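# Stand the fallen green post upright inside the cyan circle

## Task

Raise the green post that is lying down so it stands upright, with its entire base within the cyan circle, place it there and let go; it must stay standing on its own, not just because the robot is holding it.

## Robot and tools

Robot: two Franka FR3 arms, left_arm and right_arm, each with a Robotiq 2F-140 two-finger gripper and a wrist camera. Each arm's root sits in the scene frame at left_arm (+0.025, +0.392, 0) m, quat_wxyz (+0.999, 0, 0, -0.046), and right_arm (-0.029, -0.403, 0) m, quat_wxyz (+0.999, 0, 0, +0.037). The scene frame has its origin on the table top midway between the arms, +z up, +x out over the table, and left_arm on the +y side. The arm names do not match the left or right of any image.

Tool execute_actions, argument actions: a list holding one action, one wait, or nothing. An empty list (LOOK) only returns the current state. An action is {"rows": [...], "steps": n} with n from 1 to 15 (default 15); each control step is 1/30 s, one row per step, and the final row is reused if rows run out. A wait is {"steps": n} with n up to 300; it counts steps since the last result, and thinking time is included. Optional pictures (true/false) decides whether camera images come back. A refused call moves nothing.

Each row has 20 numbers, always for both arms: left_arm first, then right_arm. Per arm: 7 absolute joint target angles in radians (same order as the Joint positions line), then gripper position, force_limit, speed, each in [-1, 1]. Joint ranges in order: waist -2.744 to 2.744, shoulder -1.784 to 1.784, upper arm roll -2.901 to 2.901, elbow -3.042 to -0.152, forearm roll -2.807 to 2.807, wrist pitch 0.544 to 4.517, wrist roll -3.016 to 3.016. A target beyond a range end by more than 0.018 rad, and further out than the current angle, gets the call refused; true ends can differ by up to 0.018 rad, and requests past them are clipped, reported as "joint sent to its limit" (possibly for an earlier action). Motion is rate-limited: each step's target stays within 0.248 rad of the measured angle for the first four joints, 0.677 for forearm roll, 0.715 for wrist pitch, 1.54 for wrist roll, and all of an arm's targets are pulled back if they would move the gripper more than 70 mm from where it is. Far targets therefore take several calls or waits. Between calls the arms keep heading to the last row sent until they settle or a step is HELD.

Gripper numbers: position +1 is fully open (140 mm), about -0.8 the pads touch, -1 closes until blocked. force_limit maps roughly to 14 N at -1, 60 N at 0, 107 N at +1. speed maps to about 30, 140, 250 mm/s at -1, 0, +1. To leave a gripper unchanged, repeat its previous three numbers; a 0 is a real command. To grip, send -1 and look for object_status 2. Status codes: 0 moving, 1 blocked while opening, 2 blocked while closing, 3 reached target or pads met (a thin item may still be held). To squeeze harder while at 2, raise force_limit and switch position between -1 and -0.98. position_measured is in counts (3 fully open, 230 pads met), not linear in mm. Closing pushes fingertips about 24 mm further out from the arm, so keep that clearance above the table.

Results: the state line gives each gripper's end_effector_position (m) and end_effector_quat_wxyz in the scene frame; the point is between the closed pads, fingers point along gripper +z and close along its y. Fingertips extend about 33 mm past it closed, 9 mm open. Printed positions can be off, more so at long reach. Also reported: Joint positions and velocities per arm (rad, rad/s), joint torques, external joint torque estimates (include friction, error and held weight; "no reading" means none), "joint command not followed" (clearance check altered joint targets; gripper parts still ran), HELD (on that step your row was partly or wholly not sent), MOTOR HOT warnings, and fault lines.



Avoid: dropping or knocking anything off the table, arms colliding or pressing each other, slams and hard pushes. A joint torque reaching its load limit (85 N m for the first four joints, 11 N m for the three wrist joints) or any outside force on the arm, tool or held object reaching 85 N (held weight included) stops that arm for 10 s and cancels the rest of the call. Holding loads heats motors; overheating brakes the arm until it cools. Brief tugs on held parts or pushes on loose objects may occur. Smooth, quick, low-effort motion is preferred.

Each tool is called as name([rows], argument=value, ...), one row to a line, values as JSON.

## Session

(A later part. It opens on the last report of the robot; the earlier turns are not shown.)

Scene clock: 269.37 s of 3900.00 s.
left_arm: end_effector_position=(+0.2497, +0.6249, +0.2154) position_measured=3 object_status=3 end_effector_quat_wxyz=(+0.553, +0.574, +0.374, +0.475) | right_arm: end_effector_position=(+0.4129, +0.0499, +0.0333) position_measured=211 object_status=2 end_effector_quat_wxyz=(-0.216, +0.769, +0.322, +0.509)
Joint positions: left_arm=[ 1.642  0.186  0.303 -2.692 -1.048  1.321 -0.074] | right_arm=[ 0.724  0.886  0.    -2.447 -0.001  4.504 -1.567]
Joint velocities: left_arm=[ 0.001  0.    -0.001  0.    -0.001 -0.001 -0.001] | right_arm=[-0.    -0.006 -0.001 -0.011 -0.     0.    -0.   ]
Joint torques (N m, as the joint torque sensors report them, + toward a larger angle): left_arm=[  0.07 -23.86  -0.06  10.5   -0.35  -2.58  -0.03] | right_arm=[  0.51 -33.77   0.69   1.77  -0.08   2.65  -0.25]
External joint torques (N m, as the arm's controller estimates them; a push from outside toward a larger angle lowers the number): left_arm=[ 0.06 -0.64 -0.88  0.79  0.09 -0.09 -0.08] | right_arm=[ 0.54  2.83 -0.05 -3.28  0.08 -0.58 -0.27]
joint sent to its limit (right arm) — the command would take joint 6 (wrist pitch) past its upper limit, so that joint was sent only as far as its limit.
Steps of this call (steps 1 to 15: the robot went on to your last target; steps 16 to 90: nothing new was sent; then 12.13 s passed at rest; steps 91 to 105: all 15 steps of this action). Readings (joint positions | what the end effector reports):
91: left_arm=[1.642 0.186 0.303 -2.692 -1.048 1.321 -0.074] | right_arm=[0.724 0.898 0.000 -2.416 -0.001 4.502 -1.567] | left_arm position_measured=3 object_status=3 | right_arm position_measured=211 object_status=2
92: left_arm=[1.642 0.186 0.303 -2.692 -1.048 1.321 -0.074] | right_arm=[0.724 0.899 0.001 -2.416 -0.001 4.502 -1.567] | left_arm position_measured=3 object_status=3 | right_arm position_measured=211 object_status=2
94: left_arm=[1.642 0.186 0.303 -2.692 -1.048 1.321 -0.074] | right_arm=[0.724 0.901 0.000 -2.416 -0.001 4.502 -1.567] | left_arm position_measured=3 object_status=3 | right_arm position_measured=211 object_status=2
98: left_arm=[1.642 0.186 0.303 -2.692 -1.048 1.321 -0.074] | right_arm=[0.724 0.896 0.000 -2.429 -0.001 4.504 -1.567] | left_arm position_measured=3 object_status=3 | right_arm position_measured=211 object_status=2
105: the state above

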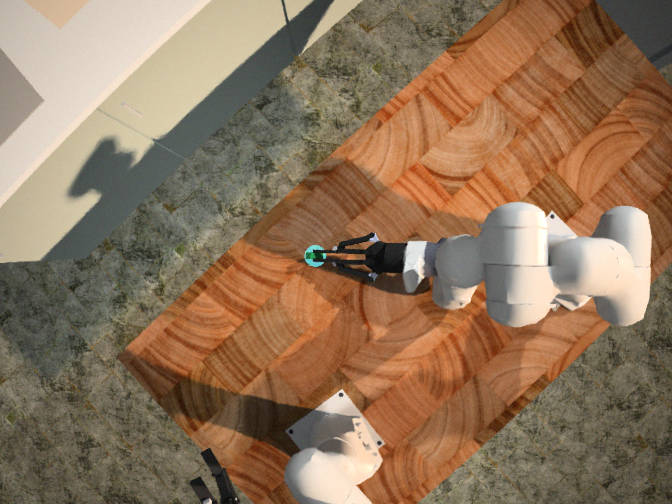

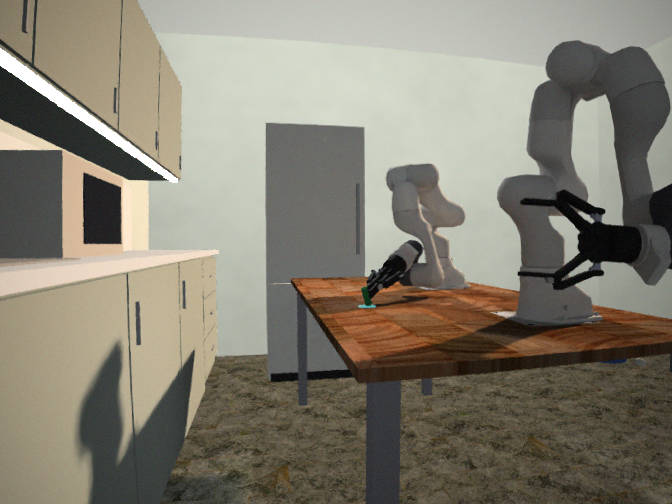

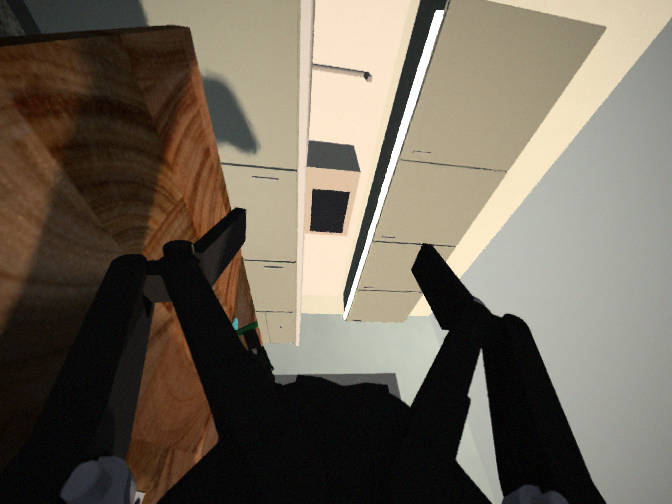

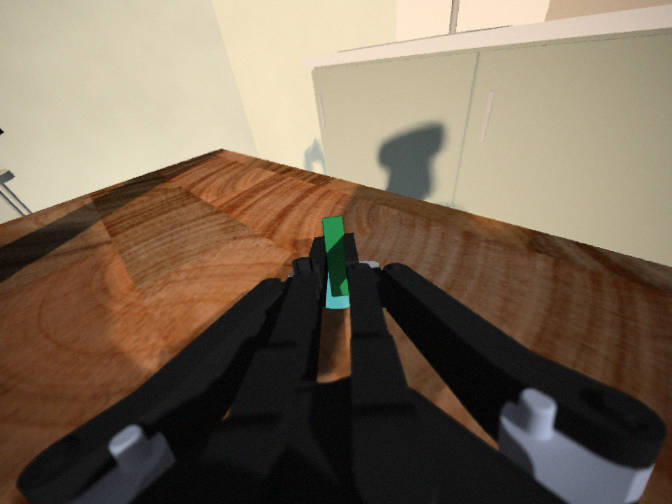

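execute_actions([
  {"rows":[[1.642,0.186,0.303,-2.692,-1.048,1.321,-0.074,1,0,0,0.726,0.6,0,-2.455,0,4.3,-1.573,-1,0.3,0],[1.642,0.186,0.303,-2.692,-1.048,1.321,-0.074,1,0,0,0.726,0.6,0,-2.455,0,4.3,-1.573,-1,0.3,0],[1.642,0.186,0.303,-2.692,-1.048,1.321,-0.074,1,0,0,0.726,0.6,0,-2.455,0,4.3,-1.573,-1,0.3,0],[1.642,0.186,0.303,-2.692,-1.048,1.321,-0.074,1,0,0,0.726,0.6,0,-2.455,0,4.3,-1.573,-1,0.3,0],[1.642,0.186,0.303,-2.692,-1.048,1.321,-0.074,1,0,0,0.726,0.6,0,-2.455,0,4.3,-1.573,-1,0.3,0],[1.642,0.186,0.303,-2.692,-1.048,1.321,-0.074,1,0,0,0.726,0.1,0,-2.3,0,3.6,-1.573,-1,0.3,0]]},
], pictures=false)

execute_actions([
  {"rows":[[1.642,0.186,0.303,-2.692,-1.048,1.321,-0.074,1,0,0,0.726,0.2,0,-2.05,0,2.3,-1.573,-1,0.3,0]]},
], pictures=false)

execute_actions([
  {"rows":[[1.642,0.186,0.303,-2.692,-1.048,1.321,-0.074,1,0,0,0.726,0.4,0,-1.914,0,2.23,-1.573,-1,0.3,0]]},
], pictures=false)

execute_actions([
  {"steps":15},
])

zoom_image(camera="cam_low", region=[300,220,400,315])

Scene clock: 314.17 s of 3900.00 s.
left_arm: end_effector_position=(+0.2497, +0.6249, +0.2154) position_measured=3 object_status=3 end_effector_quat_wxyz=(+0.553, +0.574, +0.374, +0.475) | right_arm: end_effector_position=(+0.5073, +0.1468, +0.4168) position_measured=212 object_status=2 end_effector_quat_wxyz=(-0.241, +0.725, +0.304, +0.569)
Joint positions: left_arm=[ 1.642  0.186  0.303 -2.692 -1.048  1.321 -0.074] | right_arm=[ 0.724  0.119  0.    -2.291 -0.001  3.742 -1.567]
Joint velocities: left_arm=[-0.001  0.001  0.    -0.002 -0.    -0.001  0.001] | right_arm=[ 0.    -0.742  0.001  0.109 -0.001 -0.737 -0.001]
Joint torques (N m, as the joint torque sensors report them, + toward a larger angle): left_arm=[ -0.9  -23.13  -0.35   9.64  -0.21  -2.62  -0.11] | right_arm=[-0.14 -9.63  0.01 11.03  0.69  0.08 -0.27]
External joint torques (N m, as the arm's controller estimates them; a push from outside toward a larger angle lowers the number): left_arm=[-0.86  0.1  -1.12 -0.06  0.24 -0.13 -0.17] | right_arm=[-0.06 -1.13  0.03  2.69  0.22 -0.48 -0.28]
Steps of this call (steps 1 to 15: the robot went on to your last target; steps 16 to 90: nothing new was sent; then 41.30 s passed at rest; steps 91 to 105: all 15 steps of this action). Readings (joint positions | what the end effector reports):
91: left_arm=[1.642 0.186 0.303 -2.692 -1.048 1.321 -0.074] | right_arm=[0.724 0.869 0.000 -2.454 -0.001 4.485 -1.567] | left_arm position_measured=3 object_status=3 | right_arm position_measured=211 object_status=0
92: left_arm=[1.642 0.186 0.303 -2.692 -1.048 1.321 -0.074] | right_arm=[0.724 0.831 0.000 -2.458 -0.001 4.463 -1.567] | left_arm position_measured=3 object_status=3 | right_arm position_measured=212 object_status=0
94: left_arm=[1.642 0.186 0.303 -2.692 -1.048 1.321 -0.074] | right_arm=[0.724 0.746 0.000 -2.458 -0.001 4.426 -1.567] | left_arm position_measured=3 object_status=3 | right_arm position_measured=212 object_status=0
98: left_arm=[1.642 0.186 0.303 -2.692 -1.048 1.321 -0.074] | right_arm=[0.724 0.520 0.000 -2.363 -0.001 4.080 -1.567] | left_arm position_measured=3 object_status=3 | right_arm position_measured=212 object_status=2
105: the state above

Scene clock: 314.67 s of 3900.00 s.
left_arm: end_effector_position=(+0.2497, +0.6249, +0.2154) position_measured=3 object_status=3 end_effector_quat_wxyz=(+0.553, +0.574, +0.374, +0.475) | right_arm: end_effector_position=(+0.5146, +0.1542, +0.2981) position_measured=212 object_status=2 end_effector_quat_wxyz=(-0.158, +0.843, +0.354, +0.372)
Joint positions: left_arm=[ 1.642  0.186  0.303 -2.692 -1.048  1.321 -0.074] | right_arm=[ 0.724  0.173  0.001 -2.093 -0.001  3.098 -1.567]
Joint velocities: left_arm=[ 0.     0.001 -0.     0.     0.001 -0.     0.001] | right_arm=[ 0.001  0.061 -0.     0.107  0.001 -1.12  -0.   ]
Joint torques (N m, as the joint torque sensors report them, + toward a larger angle): left_arm=[ -0.43 -23.08   0.65  10.27  -0.23  -2.51   0.02] | right_arm=[ -0.76 -35.13   0.07  25.83   0.65   3.57  -0.05]
External joint torques (N m, as the arm's controller estimates them; a push from outside toward a larger angle lowers the number): left_arm=[-0.44  0.14 -0.17  0.55  0.22 -0.03 -0.04] | right_arm=[-0.88  2.35 -0.21  2.63 -0.01 -0.23 -0.07]
Steps of this call (steps 1 to 15: all 15 steps of this action). Readings (joint positions | what the end effector reports):
1: left_arm=[1.642 0.186 0.303 -2.692 -1.048 1.321 -0.074] | right_arm=[0.724 0.113 0.001 -2.262 -0.001 3.691 -1.567] | left_arm position_measured=3 object_status=3 | right_arm position_measured=212 object_status=2
2: left_arm=[1.642 0.186 0.303 -2.692 -1.048 1.321 -0.074] | right_arm=[0.724 0.118 0.001 -2.228 -0.001 3.639 -1.567] | left_arm position_measured=3 object_status=3 | right_arm position_measured=212 object_status=2
4: left_arm=[1.642 0.186 0.303 -2.692 -1.048 1.321 -0.074] | right_arm=[0.724 0.130 0.001 -2.184 -0.001 3.547 -1.567] | left_arm position_measured=3 object_status=3 | right_arm position_measured=212 object_status=2
8: left_arm=[1.642 0.186 0.303 -2.692 -1.048 1.321 -0.074] | right_arm=[0.724 0.151 0.001 -2.135 -0.001 3.377 -1.567] | left_arm position_measured=3 object_status=3 | right_arm position_measured=212 object_status=2
15: the state above

Scene clock: 315.17 s of 3900.00 s.
left_arm: end_effector_position=(+0.2497, +0.6249, +0.2154) position_measured=3 object_status=3 end_effector_quat_wxyz=(+0.553, +0.574, +0.374, +0.475) | right_arm: end_effector_position=(+0.4616, +0.0997, +0.1253) position_measured=212 object_status=2 end_effector_quat_wxyz=(-0.056, +0.913, +0.383, +0.133)
Joint positions: left_arm=[ 1.642  0.186  0.303 -2.692 -1.048  1.321 -0.074] | right_arm=[ 0.724  0.352  0.001 -1.952 -0.001  2.593 -1.567]
Joint velocities: left_arm=[ 0.001 -0.     0.001 -0.002 -0.001 -0.001 -0.   ] | right_arm=[-0.     0.263  0.001  0.175  0.001 -1.038  0.002]
Joint torques (N m, as the joint torque sensors report them, + toward a larger angle): left_arm=[ -0.83 -23.59   0.18   9.93  -0.32  -2.58  -0.09] | right_arm=[ -0.49 -40.94  -0.06  25.19   0.67   3.04  -0.14]
External joint torques (N m, as the arm's controller estimates them; a push from outside toward a larger angle lowers the number): left_arm=[-0.9  -0.34 -0.7   0.21  0.13 -0.11 -0.15] | right_arm=[-0.53  2.81 -0.44  2.5   0.03 -0.3  -0.14]
Steps of this call (steps 1 to 15: all 15 steps of this action). Readings (joint positions | what the end effector reports):
1: left_arm=[1.642 0.186 0.303 -2.692 -1.048 1.321 -0.074] | right_arm=[0.724 0.182 0.001 -2.081 -0.001 3.066 -1.567] | left_arm position_measured=3 object_status=3 | right_arm position_measured=212 object_status=2
2: left_arm=[1.642 0.186 0.303 -2.692 -1.048 1.321 -0.074] | right_arm=[0.724 0.197 0.001 -2.066 -0.001 3.035 -1.567] | left_arm position_measured=3 object_status=3 | right_arm position_measured=212 object_status=2
4: left_arm=[1.642 0.186 0.303 -2.692 -1.048 1.321 -0.074] | right_arm=[0.724 0.225 0.001 -2.043 -0.001 2.972 -1.567] | left_arm position_measured=3 object_status=3 | right_arm position_measured=212 object_status=2
8: left_arm=[1.642 0.186 0.303 -2.692 -1.048 1.321 -0.074] | right_arm=[0.724 0.278 0.001 -2.005 -0.001 2.840 -1.567] | left_arm position_measured=3 object_status=3 | right_arm position_measured=212 object_status=2
15: the state above

Scene clock: 315.67 s of 3900.00 s.
left_arm: end_effector_position=(+0.2497, +0.6249, +0.2154) position_measured=3 object_status=3 end_effector_quat_wxyz=(+0.553, +0.574, +0.374, +0.475) | right_arm: end_effector_position=(+0.3939, +0.0303, +0.0685) position_measured=212 object_status=2 end_effector_quat_wxyz=(+0.012, +0.922, +0.386, -0.028)
Joint positions: left_arm=[ 1.642  0.186  0.303 -2.692 -1.048  1.321 -0.074] | right_arm=[ 0.724  0.4    0.001 -1.917 -0.001  2.255 -1.567]
Joint velocities: left_arm=[-0.    -0.001  0.     0.001  0.001 -0.    -0.001] | right_arm=[ 0.     0.    -0.001  0.006  0.001 -0.142  0.   ]
Joint torques (N m, as the joint torque sensors report them, + toward a larger angle): left_arm=[ -0.78 -24.44  -0.27   9.69  -0.31  -2.47  -0.03] | right_arm=[  0.32 -41.48  -0.08  24.66   0.77   2.31  -0.33]
External joint torques (N m, as the arm's controller estimates them; a push from outside toward a larger angle lowers the number): left_arm=[-0.78 -1.19 -1.08 -0.07  0.14  0.01 -0.08] | right_arm=[ 0.52  1.09 -0.3   2.7   0.12 -0.1  -0.33]
Steps of this call (steps 1 to 15: the robot went on to your last target). Readings (joint positions | what the end effector reports):
1: left_arm=[1.642 0.186 0.303 -2.692 -1.048 1.321 -0.074] | right_arm=[0.724 0.360 0.001 -1.946 -0.001 2.557 -1.567] | left_arm position_measured=3 object_status=3 | right_arm position_measured=212 object_status=2
2: left_arm=[1.642 0.186 0.303 -2.692 -1.048 1.321 -0.074] | right_arm=[0.724 0.368 0.001 -1.940 -0.001 2.520 -1.567] | left_arm position_measured=3 object_status=3 | right_arm position_measured=212 object_status=2
4: left_arm=[1.642 0.186 0.303 -2.692 -1.048 1.321 -0.074] | right_arm=[0.724 0.382 0.001 -1.930 -0.001 2.445 -1.567] | left_arm position_measured=3 object_status=3 | right_arm position_measured=212 object_status=2
8: left_arm=[1.642 0.186 0.303 -2.692 -1.048 1.321 -0.074] | right_arm=[0.724 0.398 0.001 -1.921 -0.001 2.328 -1.567] | left_arm position_measured=3 object_status=3 | right_arm position_measured=212 object_status=2
15: the state above

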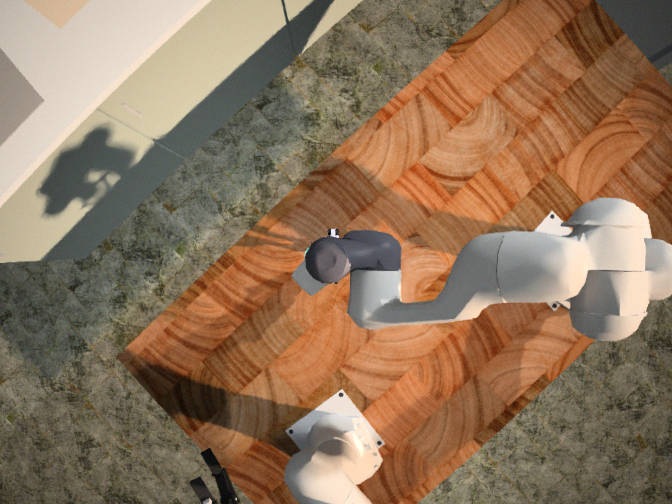

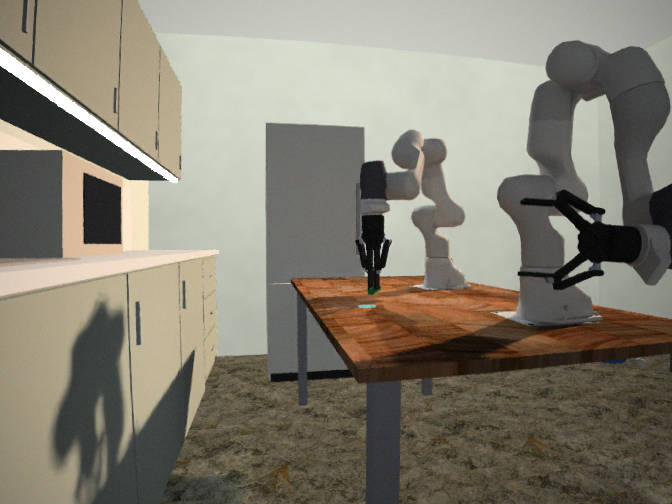

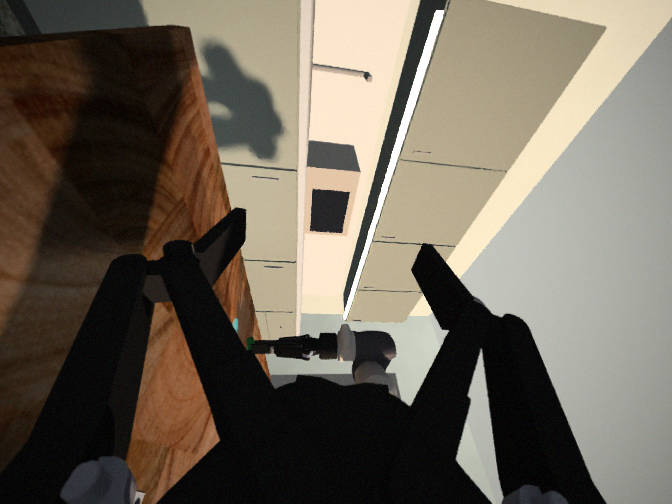

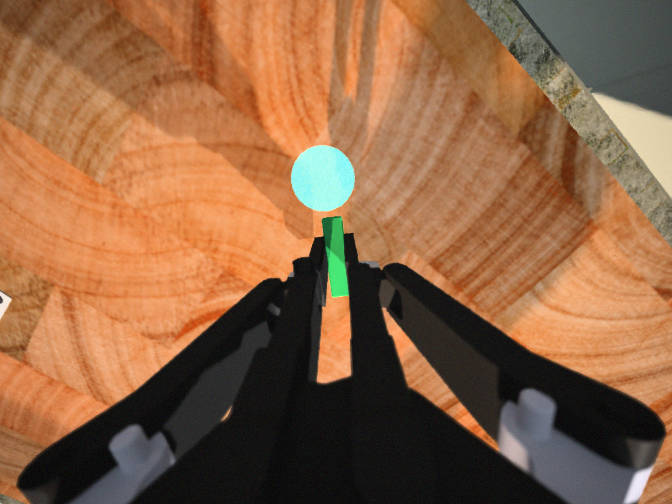

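Region (300, 220, 400, 315) of cam_low's 672x504 image, scaled by 5.040, with more detail than that image has; it fills the top 479 rows of this view, and the rest is white.

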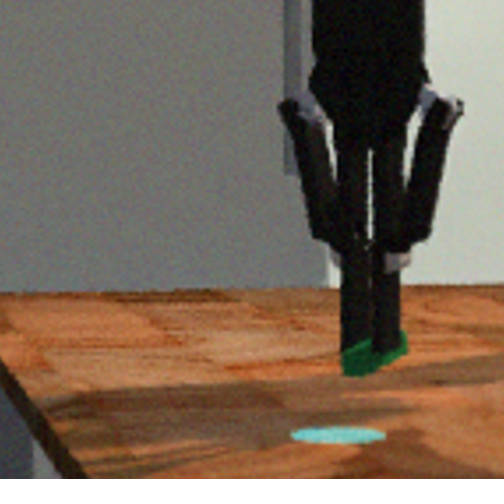

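execute_actions([
  {"rows":[[1.642,0.186,0.303,-2.692,-1.048,1.321,-0.074,1,0,0,0.726,0.452,0,-1.914,0,2.279,-1.573,-0.98,-1,0]]},
], pictures=false)

execute_actions([
  {"rows":[[1.642,0.186,0.303,-2.692,-1.048,1.321,-0.074,1,0,0,0.726,0.452,0,-1.914,0,2.279,-1.573,0.2,0,0]]},
])

zoom_image(camera="cam_low", region=[300,220,400,315])

Scene clock: 325.30 s of 3900.00 s.
left_arm: end_effector_position=(+0.2497, +0.6249, +0.2154) position_measured=3 object_status=3 end_effector_quat_wxyz=(+0.553, +0.574, +0.374, +0.475) | right_arm: end_effector_position=(+0.3887, +0.0249, +0.0385) position_measured=212 object_status=2 end_effector_quat_wxyz=(+0.019, +0.921, +0.386, -0.043)
Joint positions: left_arm=[ 1.642  0.186  0.303 -2.692 -1.048  1.321 -0.074] | right_arm=[ 0.724  0.453  0.001 -1.915 -0.001  2.274 -1.567]
Joint velocities: left_arm=[ 0.001  0.001 -0.    -0.    -0.     0.     0.001] | right_arm=[ 0.    -0.002  0.     0.001  0.001  0.015 -0.   ]
Joint torques (N m, as the joint torque sensors report them, + toward a larger angle): left_arm=[ -0.68 -23.38   0.13  10.08  -0.28  -2.48  -0.05] | right_arm=[  0.27 -43.55   0.26  23.11   0.73   2.95  -0.28]
External joint torques (N m, as the arm's controller estimates them; a push from outside toward a larger angle lowers the number): left_arm=[-0.71 -0.16 -0.71  0.37  0.17  0.   -0.11] | right_arm=[ 0.23 -0.04 -0.22  1.77  0.12  0.66 -0.28]
Steps of this call (steps 1 to 30: the robot went on to your last target; steps 31 to 90: nothing new was sent; then 6.13 s passed at rest; steps 91 to 105: all 15 steps of this action). Readings (joint positions | what the end effector reports):
91: left_arm=[1.642 0.186 0.303 -2.692 -1.048 1.321 -0.074] | right_arm=[0.724 0.405 0.001 -1.914 -0.001 2.239 -1.567] | left_arm position_measured=3 object_status=3 | right_arm position_measured=212 object_status=0
92: left_arm=[1.642 0.186 0.303 -2.692 -1.048 1.321 -0.074] | right_arm=[0.724 0.415 0.001 -1.912 -0.001 2.247 -1.567] | left_arm position_measured=3 object_status=3 | right_arm position_measured=212 object_status=0
94: left_arm=[1.642 0.186 0.303 -2.692 -1.048 1.321 -0.074] | right_arm=[0.724 0.435 0.001 -1.912 -0.001 2.257 -1.567] | left_arm position_measured=3 object_status=3 | right_arm position_measured=212 object_status=0
98: left_arm=[1.642 0.186 0.303 -2.692 -1.048 1.321 -0.074] | right_arm=[0.724 0.453 0.001 -1.915 -0.001 2.266 -1.567] | left_arm position_measured=3 object_status=3 | right_arm position_measured=212 object_status=2
105: the state above

Scene clock: 325.80 s of 3900.00 s.
left_arm: end_effector_position=(+0.2497, +0.6249, +0.2154) position_measured=3 object_status=3 end_effector_quat_wxyz=(+0.553, +0.574, +0.374, +0.475) | right_arm: end_effector_position=(+0.3892, +0.0255, +0.0387) position_measured=107 object_status=0 end_effector_quat_wxyz=(+0.018, +0.921, +0.386, -0.042)
Joint positions: left_arm=[ 1.642  0.186  0.303 -2.692 -1.048  1.321 -0.074] | right_arm=[ 0.724  0.453  0.001 -1.915 -0.001  2.277 -1.567]
Joint velocities: left_arm=[-0.001 -0.     0.     0.001 -0.     0.    -0.002] | right_arm=[-0.001 -0.     0.001  0.001 -0.001  0.    -0.002]
Joint torques (N m, as the joint torque sensors report them, + toward a larger angle): left_arm=[ -0.43 -23.69   0.33  10.01  -0.18  -2.59  -0.11] | right_arm=[  0.11 -43.11   0.09  23.26   0.71   2.82  -0.3 ]
External joint torques (N m, as the arm's controller estimates them; a push from outside toward a larger angle lowers the number): left_arm=[-0.39 -0.47 -0.44  0.27  0.26 -0.11 -0.16] | right_arm=[ 0.09  0.23 -0.38  1.99  0.1   0.52 -0.3 ]
Steps of this call (steps 1 to 15: all 15 steps of this action). Readings (joint positions | what the end effector reports):
1: left_arm=[1.642 0.186 0.303 -2.692 -1.048 1.321 -0.074] | right_arm=[0.724 0.453 0.001 -1.915 -0.001 2.275 -1.567] | left_arm position_measured=3 object_status=3 | right_arm position_measured=212 object_status=0
2: left_arm=[1.642 0.186 0.303 -2.692 -1.048 1.321 -0.074] | right_arm=[0.724 0.453 0.001 -1.915 -0.001 2.275 -1.567] | left_arm position_measured=3 object_status=3 | right_arm position_measured=212 object_status=0
4: left_arm=[1.642 0.186 0.303 -2.692 -1.048 1.321 -0.074] | right_arm=[0.724 0.453 0.001 -1.915 -0.001 2.276 -1.567] | left_arm position_measured=3 object_status=3 | right_arm position_measured=191 object_status=0
8: left_arm=[1.642 0.186 0.303 -2.692 -1.048 1.321 -0.074] | right_arm=[0.724 0.453 0.001 -1.915 -0.001 2.276 -1.567] | left_arm position_measured=3 object_status=3 | right_arm position_measured=161 object_status=0
15: the state above

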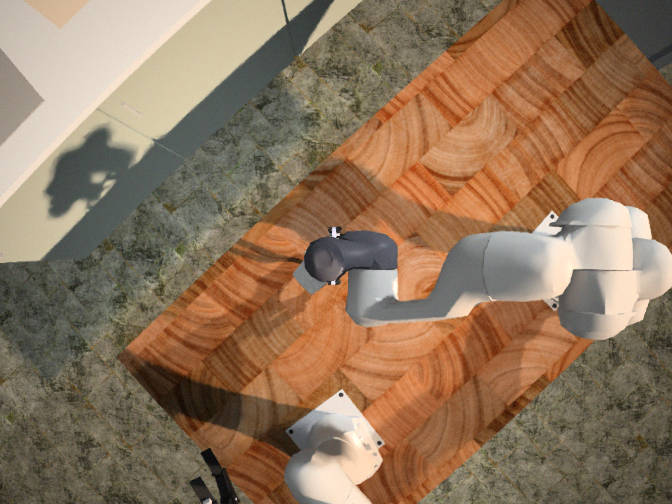

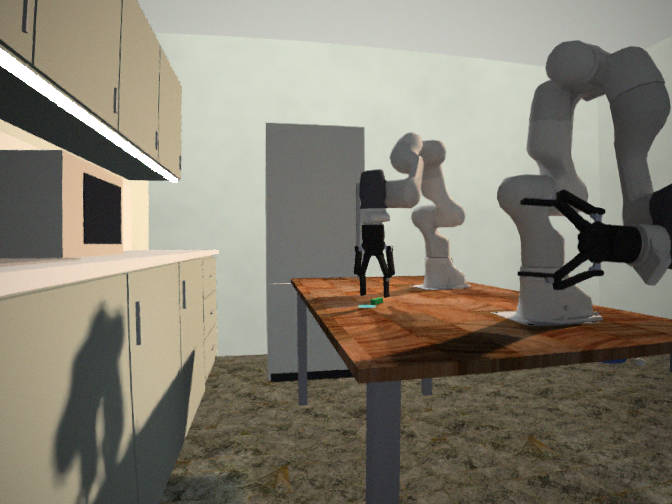

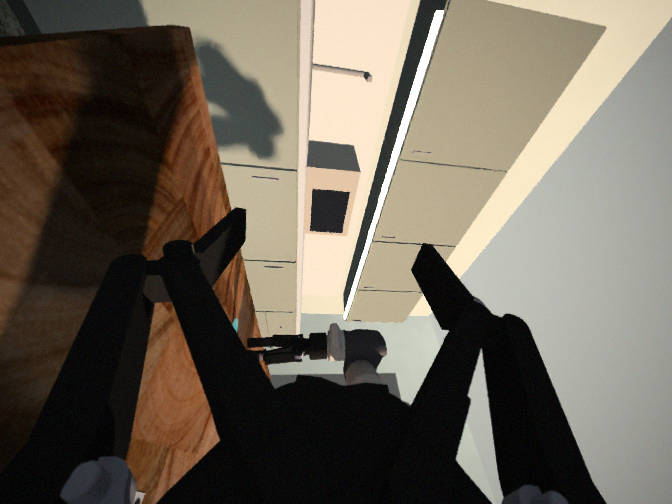

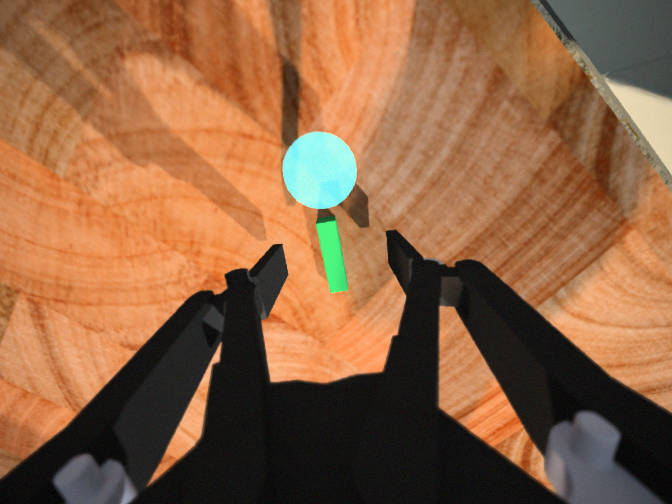

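Region (300, 220, 400, 315) of cam_low's 672x504 image, scaled by 5.040, with more detail than that image has; it fills the top 479 rows of this view, and the rest is white.

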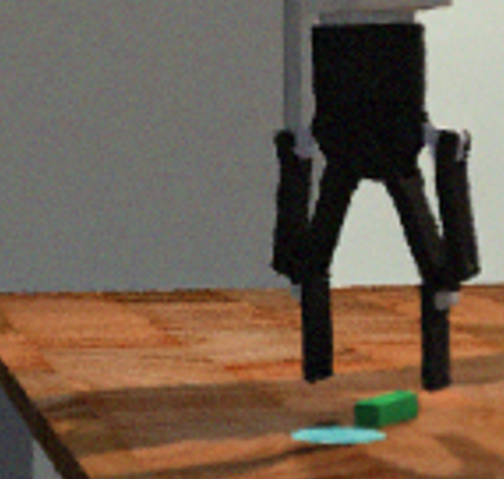

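execute_actions([
  {"rows":[[1.642,0.186,0.303,-2.692,-1.048,1.321,-0.074,1,0,0,0.726,0.3,0,-1.914,0,2.1,-1.573,0.2,0,0],[1.642,0.186,0.303,-2.692,-1.048,1.321,-0.074,1,0,0,0.726,0.3,0,-1.914,0,2.1,-1.573,0.2,0,0],[1.642,0.186,0.303,-2.692,-1.048,1.321,-0.074,1,0,0,0.726,0.3,0,-1.914,0,2.1,-1.573,0.2,0,0],[1.642,0.186,0.303,-2.692,-1.048,1.321,-0.074,1,0,0,0.726,0.3,0,-1.914,0,2.1,-1.573,0.2,0,0],[1.642,0.186,0.303,-2.692,-1.048,1.321,-0.074,1,0,0,0.726,0.3,0,-1.914,0,2.1,-1.573,0.2,0,0],[1.642,0.186,0.303,-2.692,-1.048,1.321,-0.074,1,0,0,0.726,0.5,0,-1.5,0,1.7,-1.573,0.2,0,0],[1.642,0.186,0.303,-2.692,-1.048,1.321,-0.074,1,0,0,0.726,0.5,0,-1.5,0,1.7,-1.573,0.2,0,0],[1.642,0.186,0.303,-2.692,-1.048,1.321,-0.074,1,0,0,0.726,0.5,0,-1.5,0,1.7,-1.573,0.2,0,0],[1.642,0.186,0.303,-2.692,-1.048,1.321,-0.074,1,0,0,0.726,0.5,0,-1.5,0,1.7,-1.573,0.2,0,0],[1.642,0.186,0.303,-2.692,-1.048,1.321,-0.074,1,0,0,0.726,0.85,0,-0.96,0,1.3,-1.573,0.2,0,0]]},
], pictures=false)

execute_actions([
  {"rows":[[1.642,0.186,0.303,-2.692,-1.048,1.321,-0.074,1,0,0,0.726,0.927,0,-0.96,0,1.363,-1.573,0.2,0,0]]},
], pictures=false)

execute_actions([
  {"rows":[[1.642,0.186,0.303,-2.692,-1.048,1.321,-0.074,1,0,0,0.726,0.9855,0,-1.009,0,1.471,-1.573,0.2,0,0]]},
])

Scene clock: 359.77 s of 3900.00 s.
left_arm: end_effector_position=(+0.2497, +0.6249, +0.2154) position_measured=3 object_status=3 end_effector_quat_wxyz=(+0.553, +0.574, +0.374, +0.475) | right_arm: end_effector_position=(+0.3946, +0.0313, +0.1094) position_measured=104 object_status=3 end_effector_quat_wxyz=(+0.077, +0.904, +0.379, -0.180)
Joint positions: left_arm=[ 1.642  0.186  0.303 -2.692 -1.048  1.321 -0.074] | right_arm=[ 0.725  0.689  0.001 -1.318 -0.001  1.612 -1.567]
Joint velocities: left_arm=[-0.    -0.001  0.    -0.     0.001 -0.     0.   ] | right_arm=[ 0.     1.809 -0.001  2.178  0.001 -1.684 -0.001]
Joint torques (N m, as the joint torque sensors report them, + toward a larger angle): left_arm=[ -0.47 -22.38   0.39   9.99  -0.22  -2.53  -0.02] | right_arm=[ -0.22 -45.57   0.21  16.32   0.91  -1.3   -0.33]
External joint torques (N m, as the arm's controller estimates them; a push from outside toward a larger angle lowers the number): left_arm=[-0.47  0.87 -0.42  0.29  0.22 -0.05 -0.08] | right_arm=[-0.07  3.98 -0.06  3.14  0.21 -0.51 -0.31]
Steps of this call (steps 1 to 15: the robot went on to your last target; steps 16 to 90: nothing new was sent; then 30.47 s passed at rest; steps 91 to 105: all 15 steps of this action). Readings (joint positions | what the end effector reports):
91: left_arm=[1.642 0.186 0.303 -2.692 -1.048 1.321 -0.074] | right_arm=[0.724 0.443 0.001 -1.919 -0.001 2.255 -1.567] | left_arm position_measured=3 object_status=3 | right_arm position_measured=104 object_status=3
92: left_arm=[1.642 0.186 0.303 -2.692 -1.048 1.321 -0.074] | right_arm=[0.724 0.418 0.001 -1.925 -0.001 2.227 -1.567] | left_arm position_measured=3 object_status=3 | right_arm position_measured=104 object_status=3
94: left_arm=[1.642 0.186 0.303 -2.692 -1.048 1.321 -0.074] | right_arm=[0.724 0.358 0.001 -1.922 -0.001 2.185 -1.567] | left_arm position_measured=3 object_status=3 | right_arm position_measured=104 object_status=3
98: left_arm=[1.642 0.186 0.303 -2.692 -1.048 1.321 -0.074] | right_arm=[0.725 0.426 0.001 -1.692 -0.001 1.970 -1.567] | left_arm position_measured=3 object_status=3 | right_arm position_measured=104 object_status=3
105: the state above

Scene clock: 360.27 s of 3900.00 s.
left_arm: end_effector_position=(+0.2497, +0.6249, +0.2154) position_measured=3 object_status=3 end_effector_quat_wxyz=(+0.553, +0.574, +0.374, +0.475) | right_arm: end_effector_position=(+0.4001, +0.0369, +0.0950) position_measured=104 object_status=3 end_effector_quat_wxyz=(+0.099, +0.892, +0.374, -0.232)
Joint positions: left_arm=[ 1.642  0.186  0.303 -2.692 -1.048  1.321 -0.074] | right_arm=[ 0.725  0.925  0.001 -0.962 -0.001  1.378 -1.567]
Joint velocities: left_arm=[ 0.002 -0.001  0.002 -0.     0.     0.     0.001] | right_arm=[ 0.001  0.    -0.     0.001  0.001 -0.078  0.001]
Joint torques (N m, as the joint torque sensors report them, + toward a larger angle): left_arm=[ -1.34 -23.65   0.     9.11  -0.25  -2.6   -0.13] | right_arm=[ -0.31 -52.93   0.18  25.85   0.99   0.88  -0.32]
External joint torques (N m, as the arm's controller estimates them; a push from outside toward a larger angle lowers the number): left_arm=[-1.41 -0.37 -0.88 -0.7   0.2  -0.13 -0.19] | right_arm=[-0.25  1.56 -0.59  3.04  0.17 -0.15 -0.31]
Steps of this call (steps 1 to 15: all 15 steps of this action). Readings (joint positions | what the end effector reports):
1: left_arm=[1.642 0.186 0.303 -2.692 -1.048 1.321 -0.074] | right_arm=[0.725 0.755 0.001 -1.238 -0.001 1.566 -1.567] | left_arm position_measured=3 object_status=3 | right_arm position_measured=104 object_status=3
2: left_arm=[1.642 0.186 0.303 -2.692 -1.048 1.321 -0.074] | right_arm=[0.725 0.819 0.001 -1.163 -0.001 1.530 -1.567] | left_arm position_measured=3 object_status=3 | right_arm position_measured=104 object_status=3
4: left_arm=[1.642 0.186 0.303 -2.692 -1.048 1.321 -0.074] | right_arm=[0.725 0.901 0.001 -1.061 -0.001 1.476 -1.567] | left_arm position_measured=3 object_status=3 | right_arm position_measured=104 object_status=3
8: left_arm=[1.642 0.186 0.303 -2.692 -1.048 1.321 -0.074] | right_arm=[0.725 0.933 0.001 -0.987 -0.001 1.415 -1.567] | left_arm position_measured=3 object_status=3 | right_arm position_measured=104 object_status=3
15: the state above

Scene clock: 360.77 s of 3900.00 s.
left_arm: end_effector_position=(+0.2497, +0.6249, +0.2154) position_measured=3 object_status=3 end_effector_quat_wxyz=(+0.553, +0.574, +0.374, +0.475) | right_arm: end_effector_position=(+0.3942, +0.0310, +0.0344) position_measured=104 object_status=3 end_effector_quat_wxyz=(+0.104, +0.889, +0.373, -0.244)
Joint positions: left_arm=[ 1.642  0.186  0.303 -2.692 -1.048  1.321 -0.074] | right_arm=[ 0.725  0.989  0.001 -1.011 -0.001  1.464 -1.567]
Joint velocities: left_arm=[ 0.     0.    -0.001  0.001 -0.001  0.     0.001] | right_arm=[ 0.    -0.023 -0.     0.001  0.001  0.033 -0.   ]
Joint torques (N m, as the joint torque sensors report them, + toward a larger angle): left_arm=[ -0.18 -23.31   0.67  10.23  -0.23  -2.52  -0.04] | right_arm=[ -0.46 -55.47   0.46  24.36   0.94   1.4   -0.28]
External joint torques (N m, as the arm's controller estimates them; a push from outside toward a larger angle lowers the number): left_arm=[-0.18 -0.06 -0.14  0.48  0.22 -0.04 -0.1 ] | right_arm=[-0.6  -0.67 -0.44  2.19  0.15  0.52 -0.26]
Steps of this call (steps 1 to 15: all 15 steps of this action). Readings (joint positions | what the end effector reports):
1: left_arm=[1.642 0.186 0.303 -2.692 -1.048 1.321 -0.074] | right_arm=[0.725 0.927 0.001 -0.968 -0.001 1.392 -1.567] | left_arm position_measured=3 object_status=3 | right_arm position_measured=104 object_status=3
2: left_arm=[1.642 0.186 0.303 -2.692 -1.048 1.321 -0.074] | right_arm=[0.725 0.935 0.001 -0.976 -0.001 1.407 -1.567] | left_arm position_measured=3 object_status=3 | right_arm position_measured=104 object_status=3
4: left_arm=[1.642 0.186 0.303 -2.692 -1.048 1.321 -0.074] | right_arm=[0.725 0.959 0.001 -0.992 -0.001 1.428 -1.567] | left_arm position_measured=3 object_status=3 | right_arm position_measured=104 object_status=3
8: left_arm=[1.642 0.186 0.303 -2.692 -1.048 1.321 -0.074] | right_arm=[0.725 0.992 0.001 -1.010 -0.001 1.449 -1.567] | left_arm position_measured=3 object_status=3 | right_arm position_measured=104 object_status=3
15: the state above

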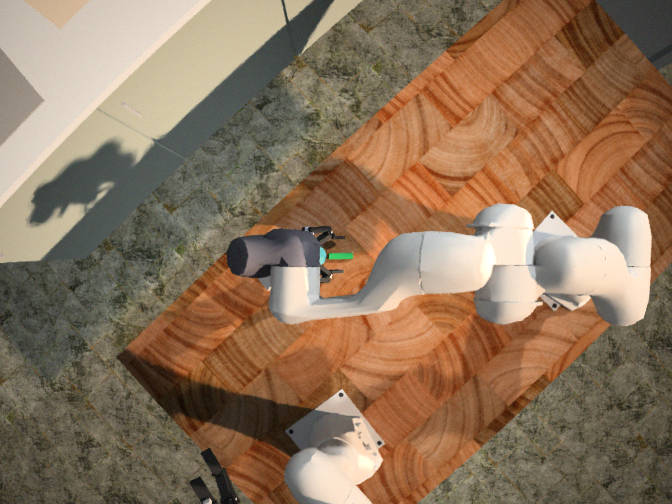

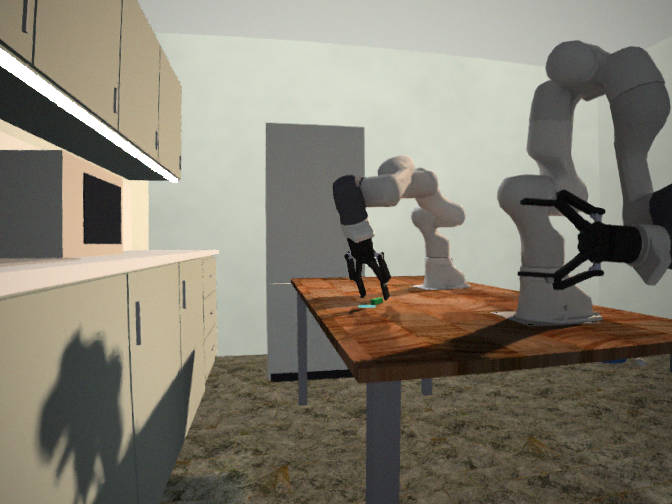

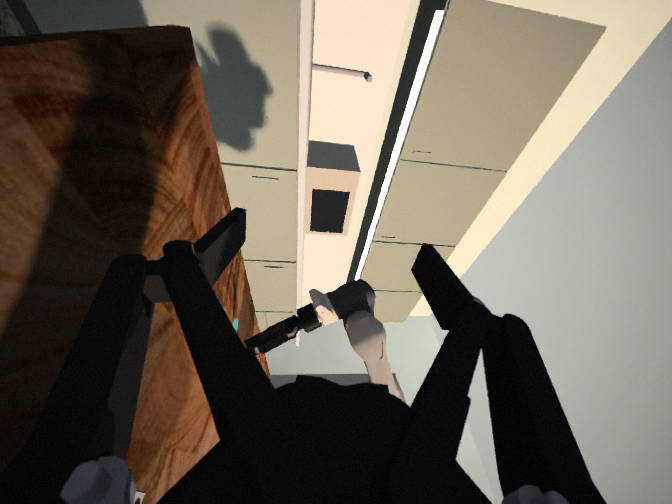

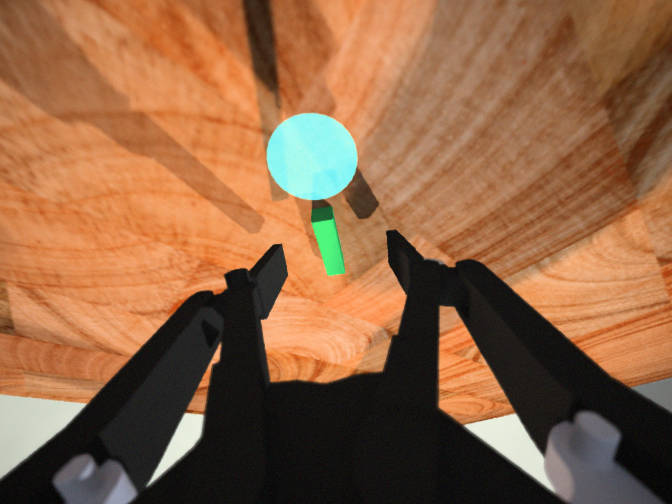

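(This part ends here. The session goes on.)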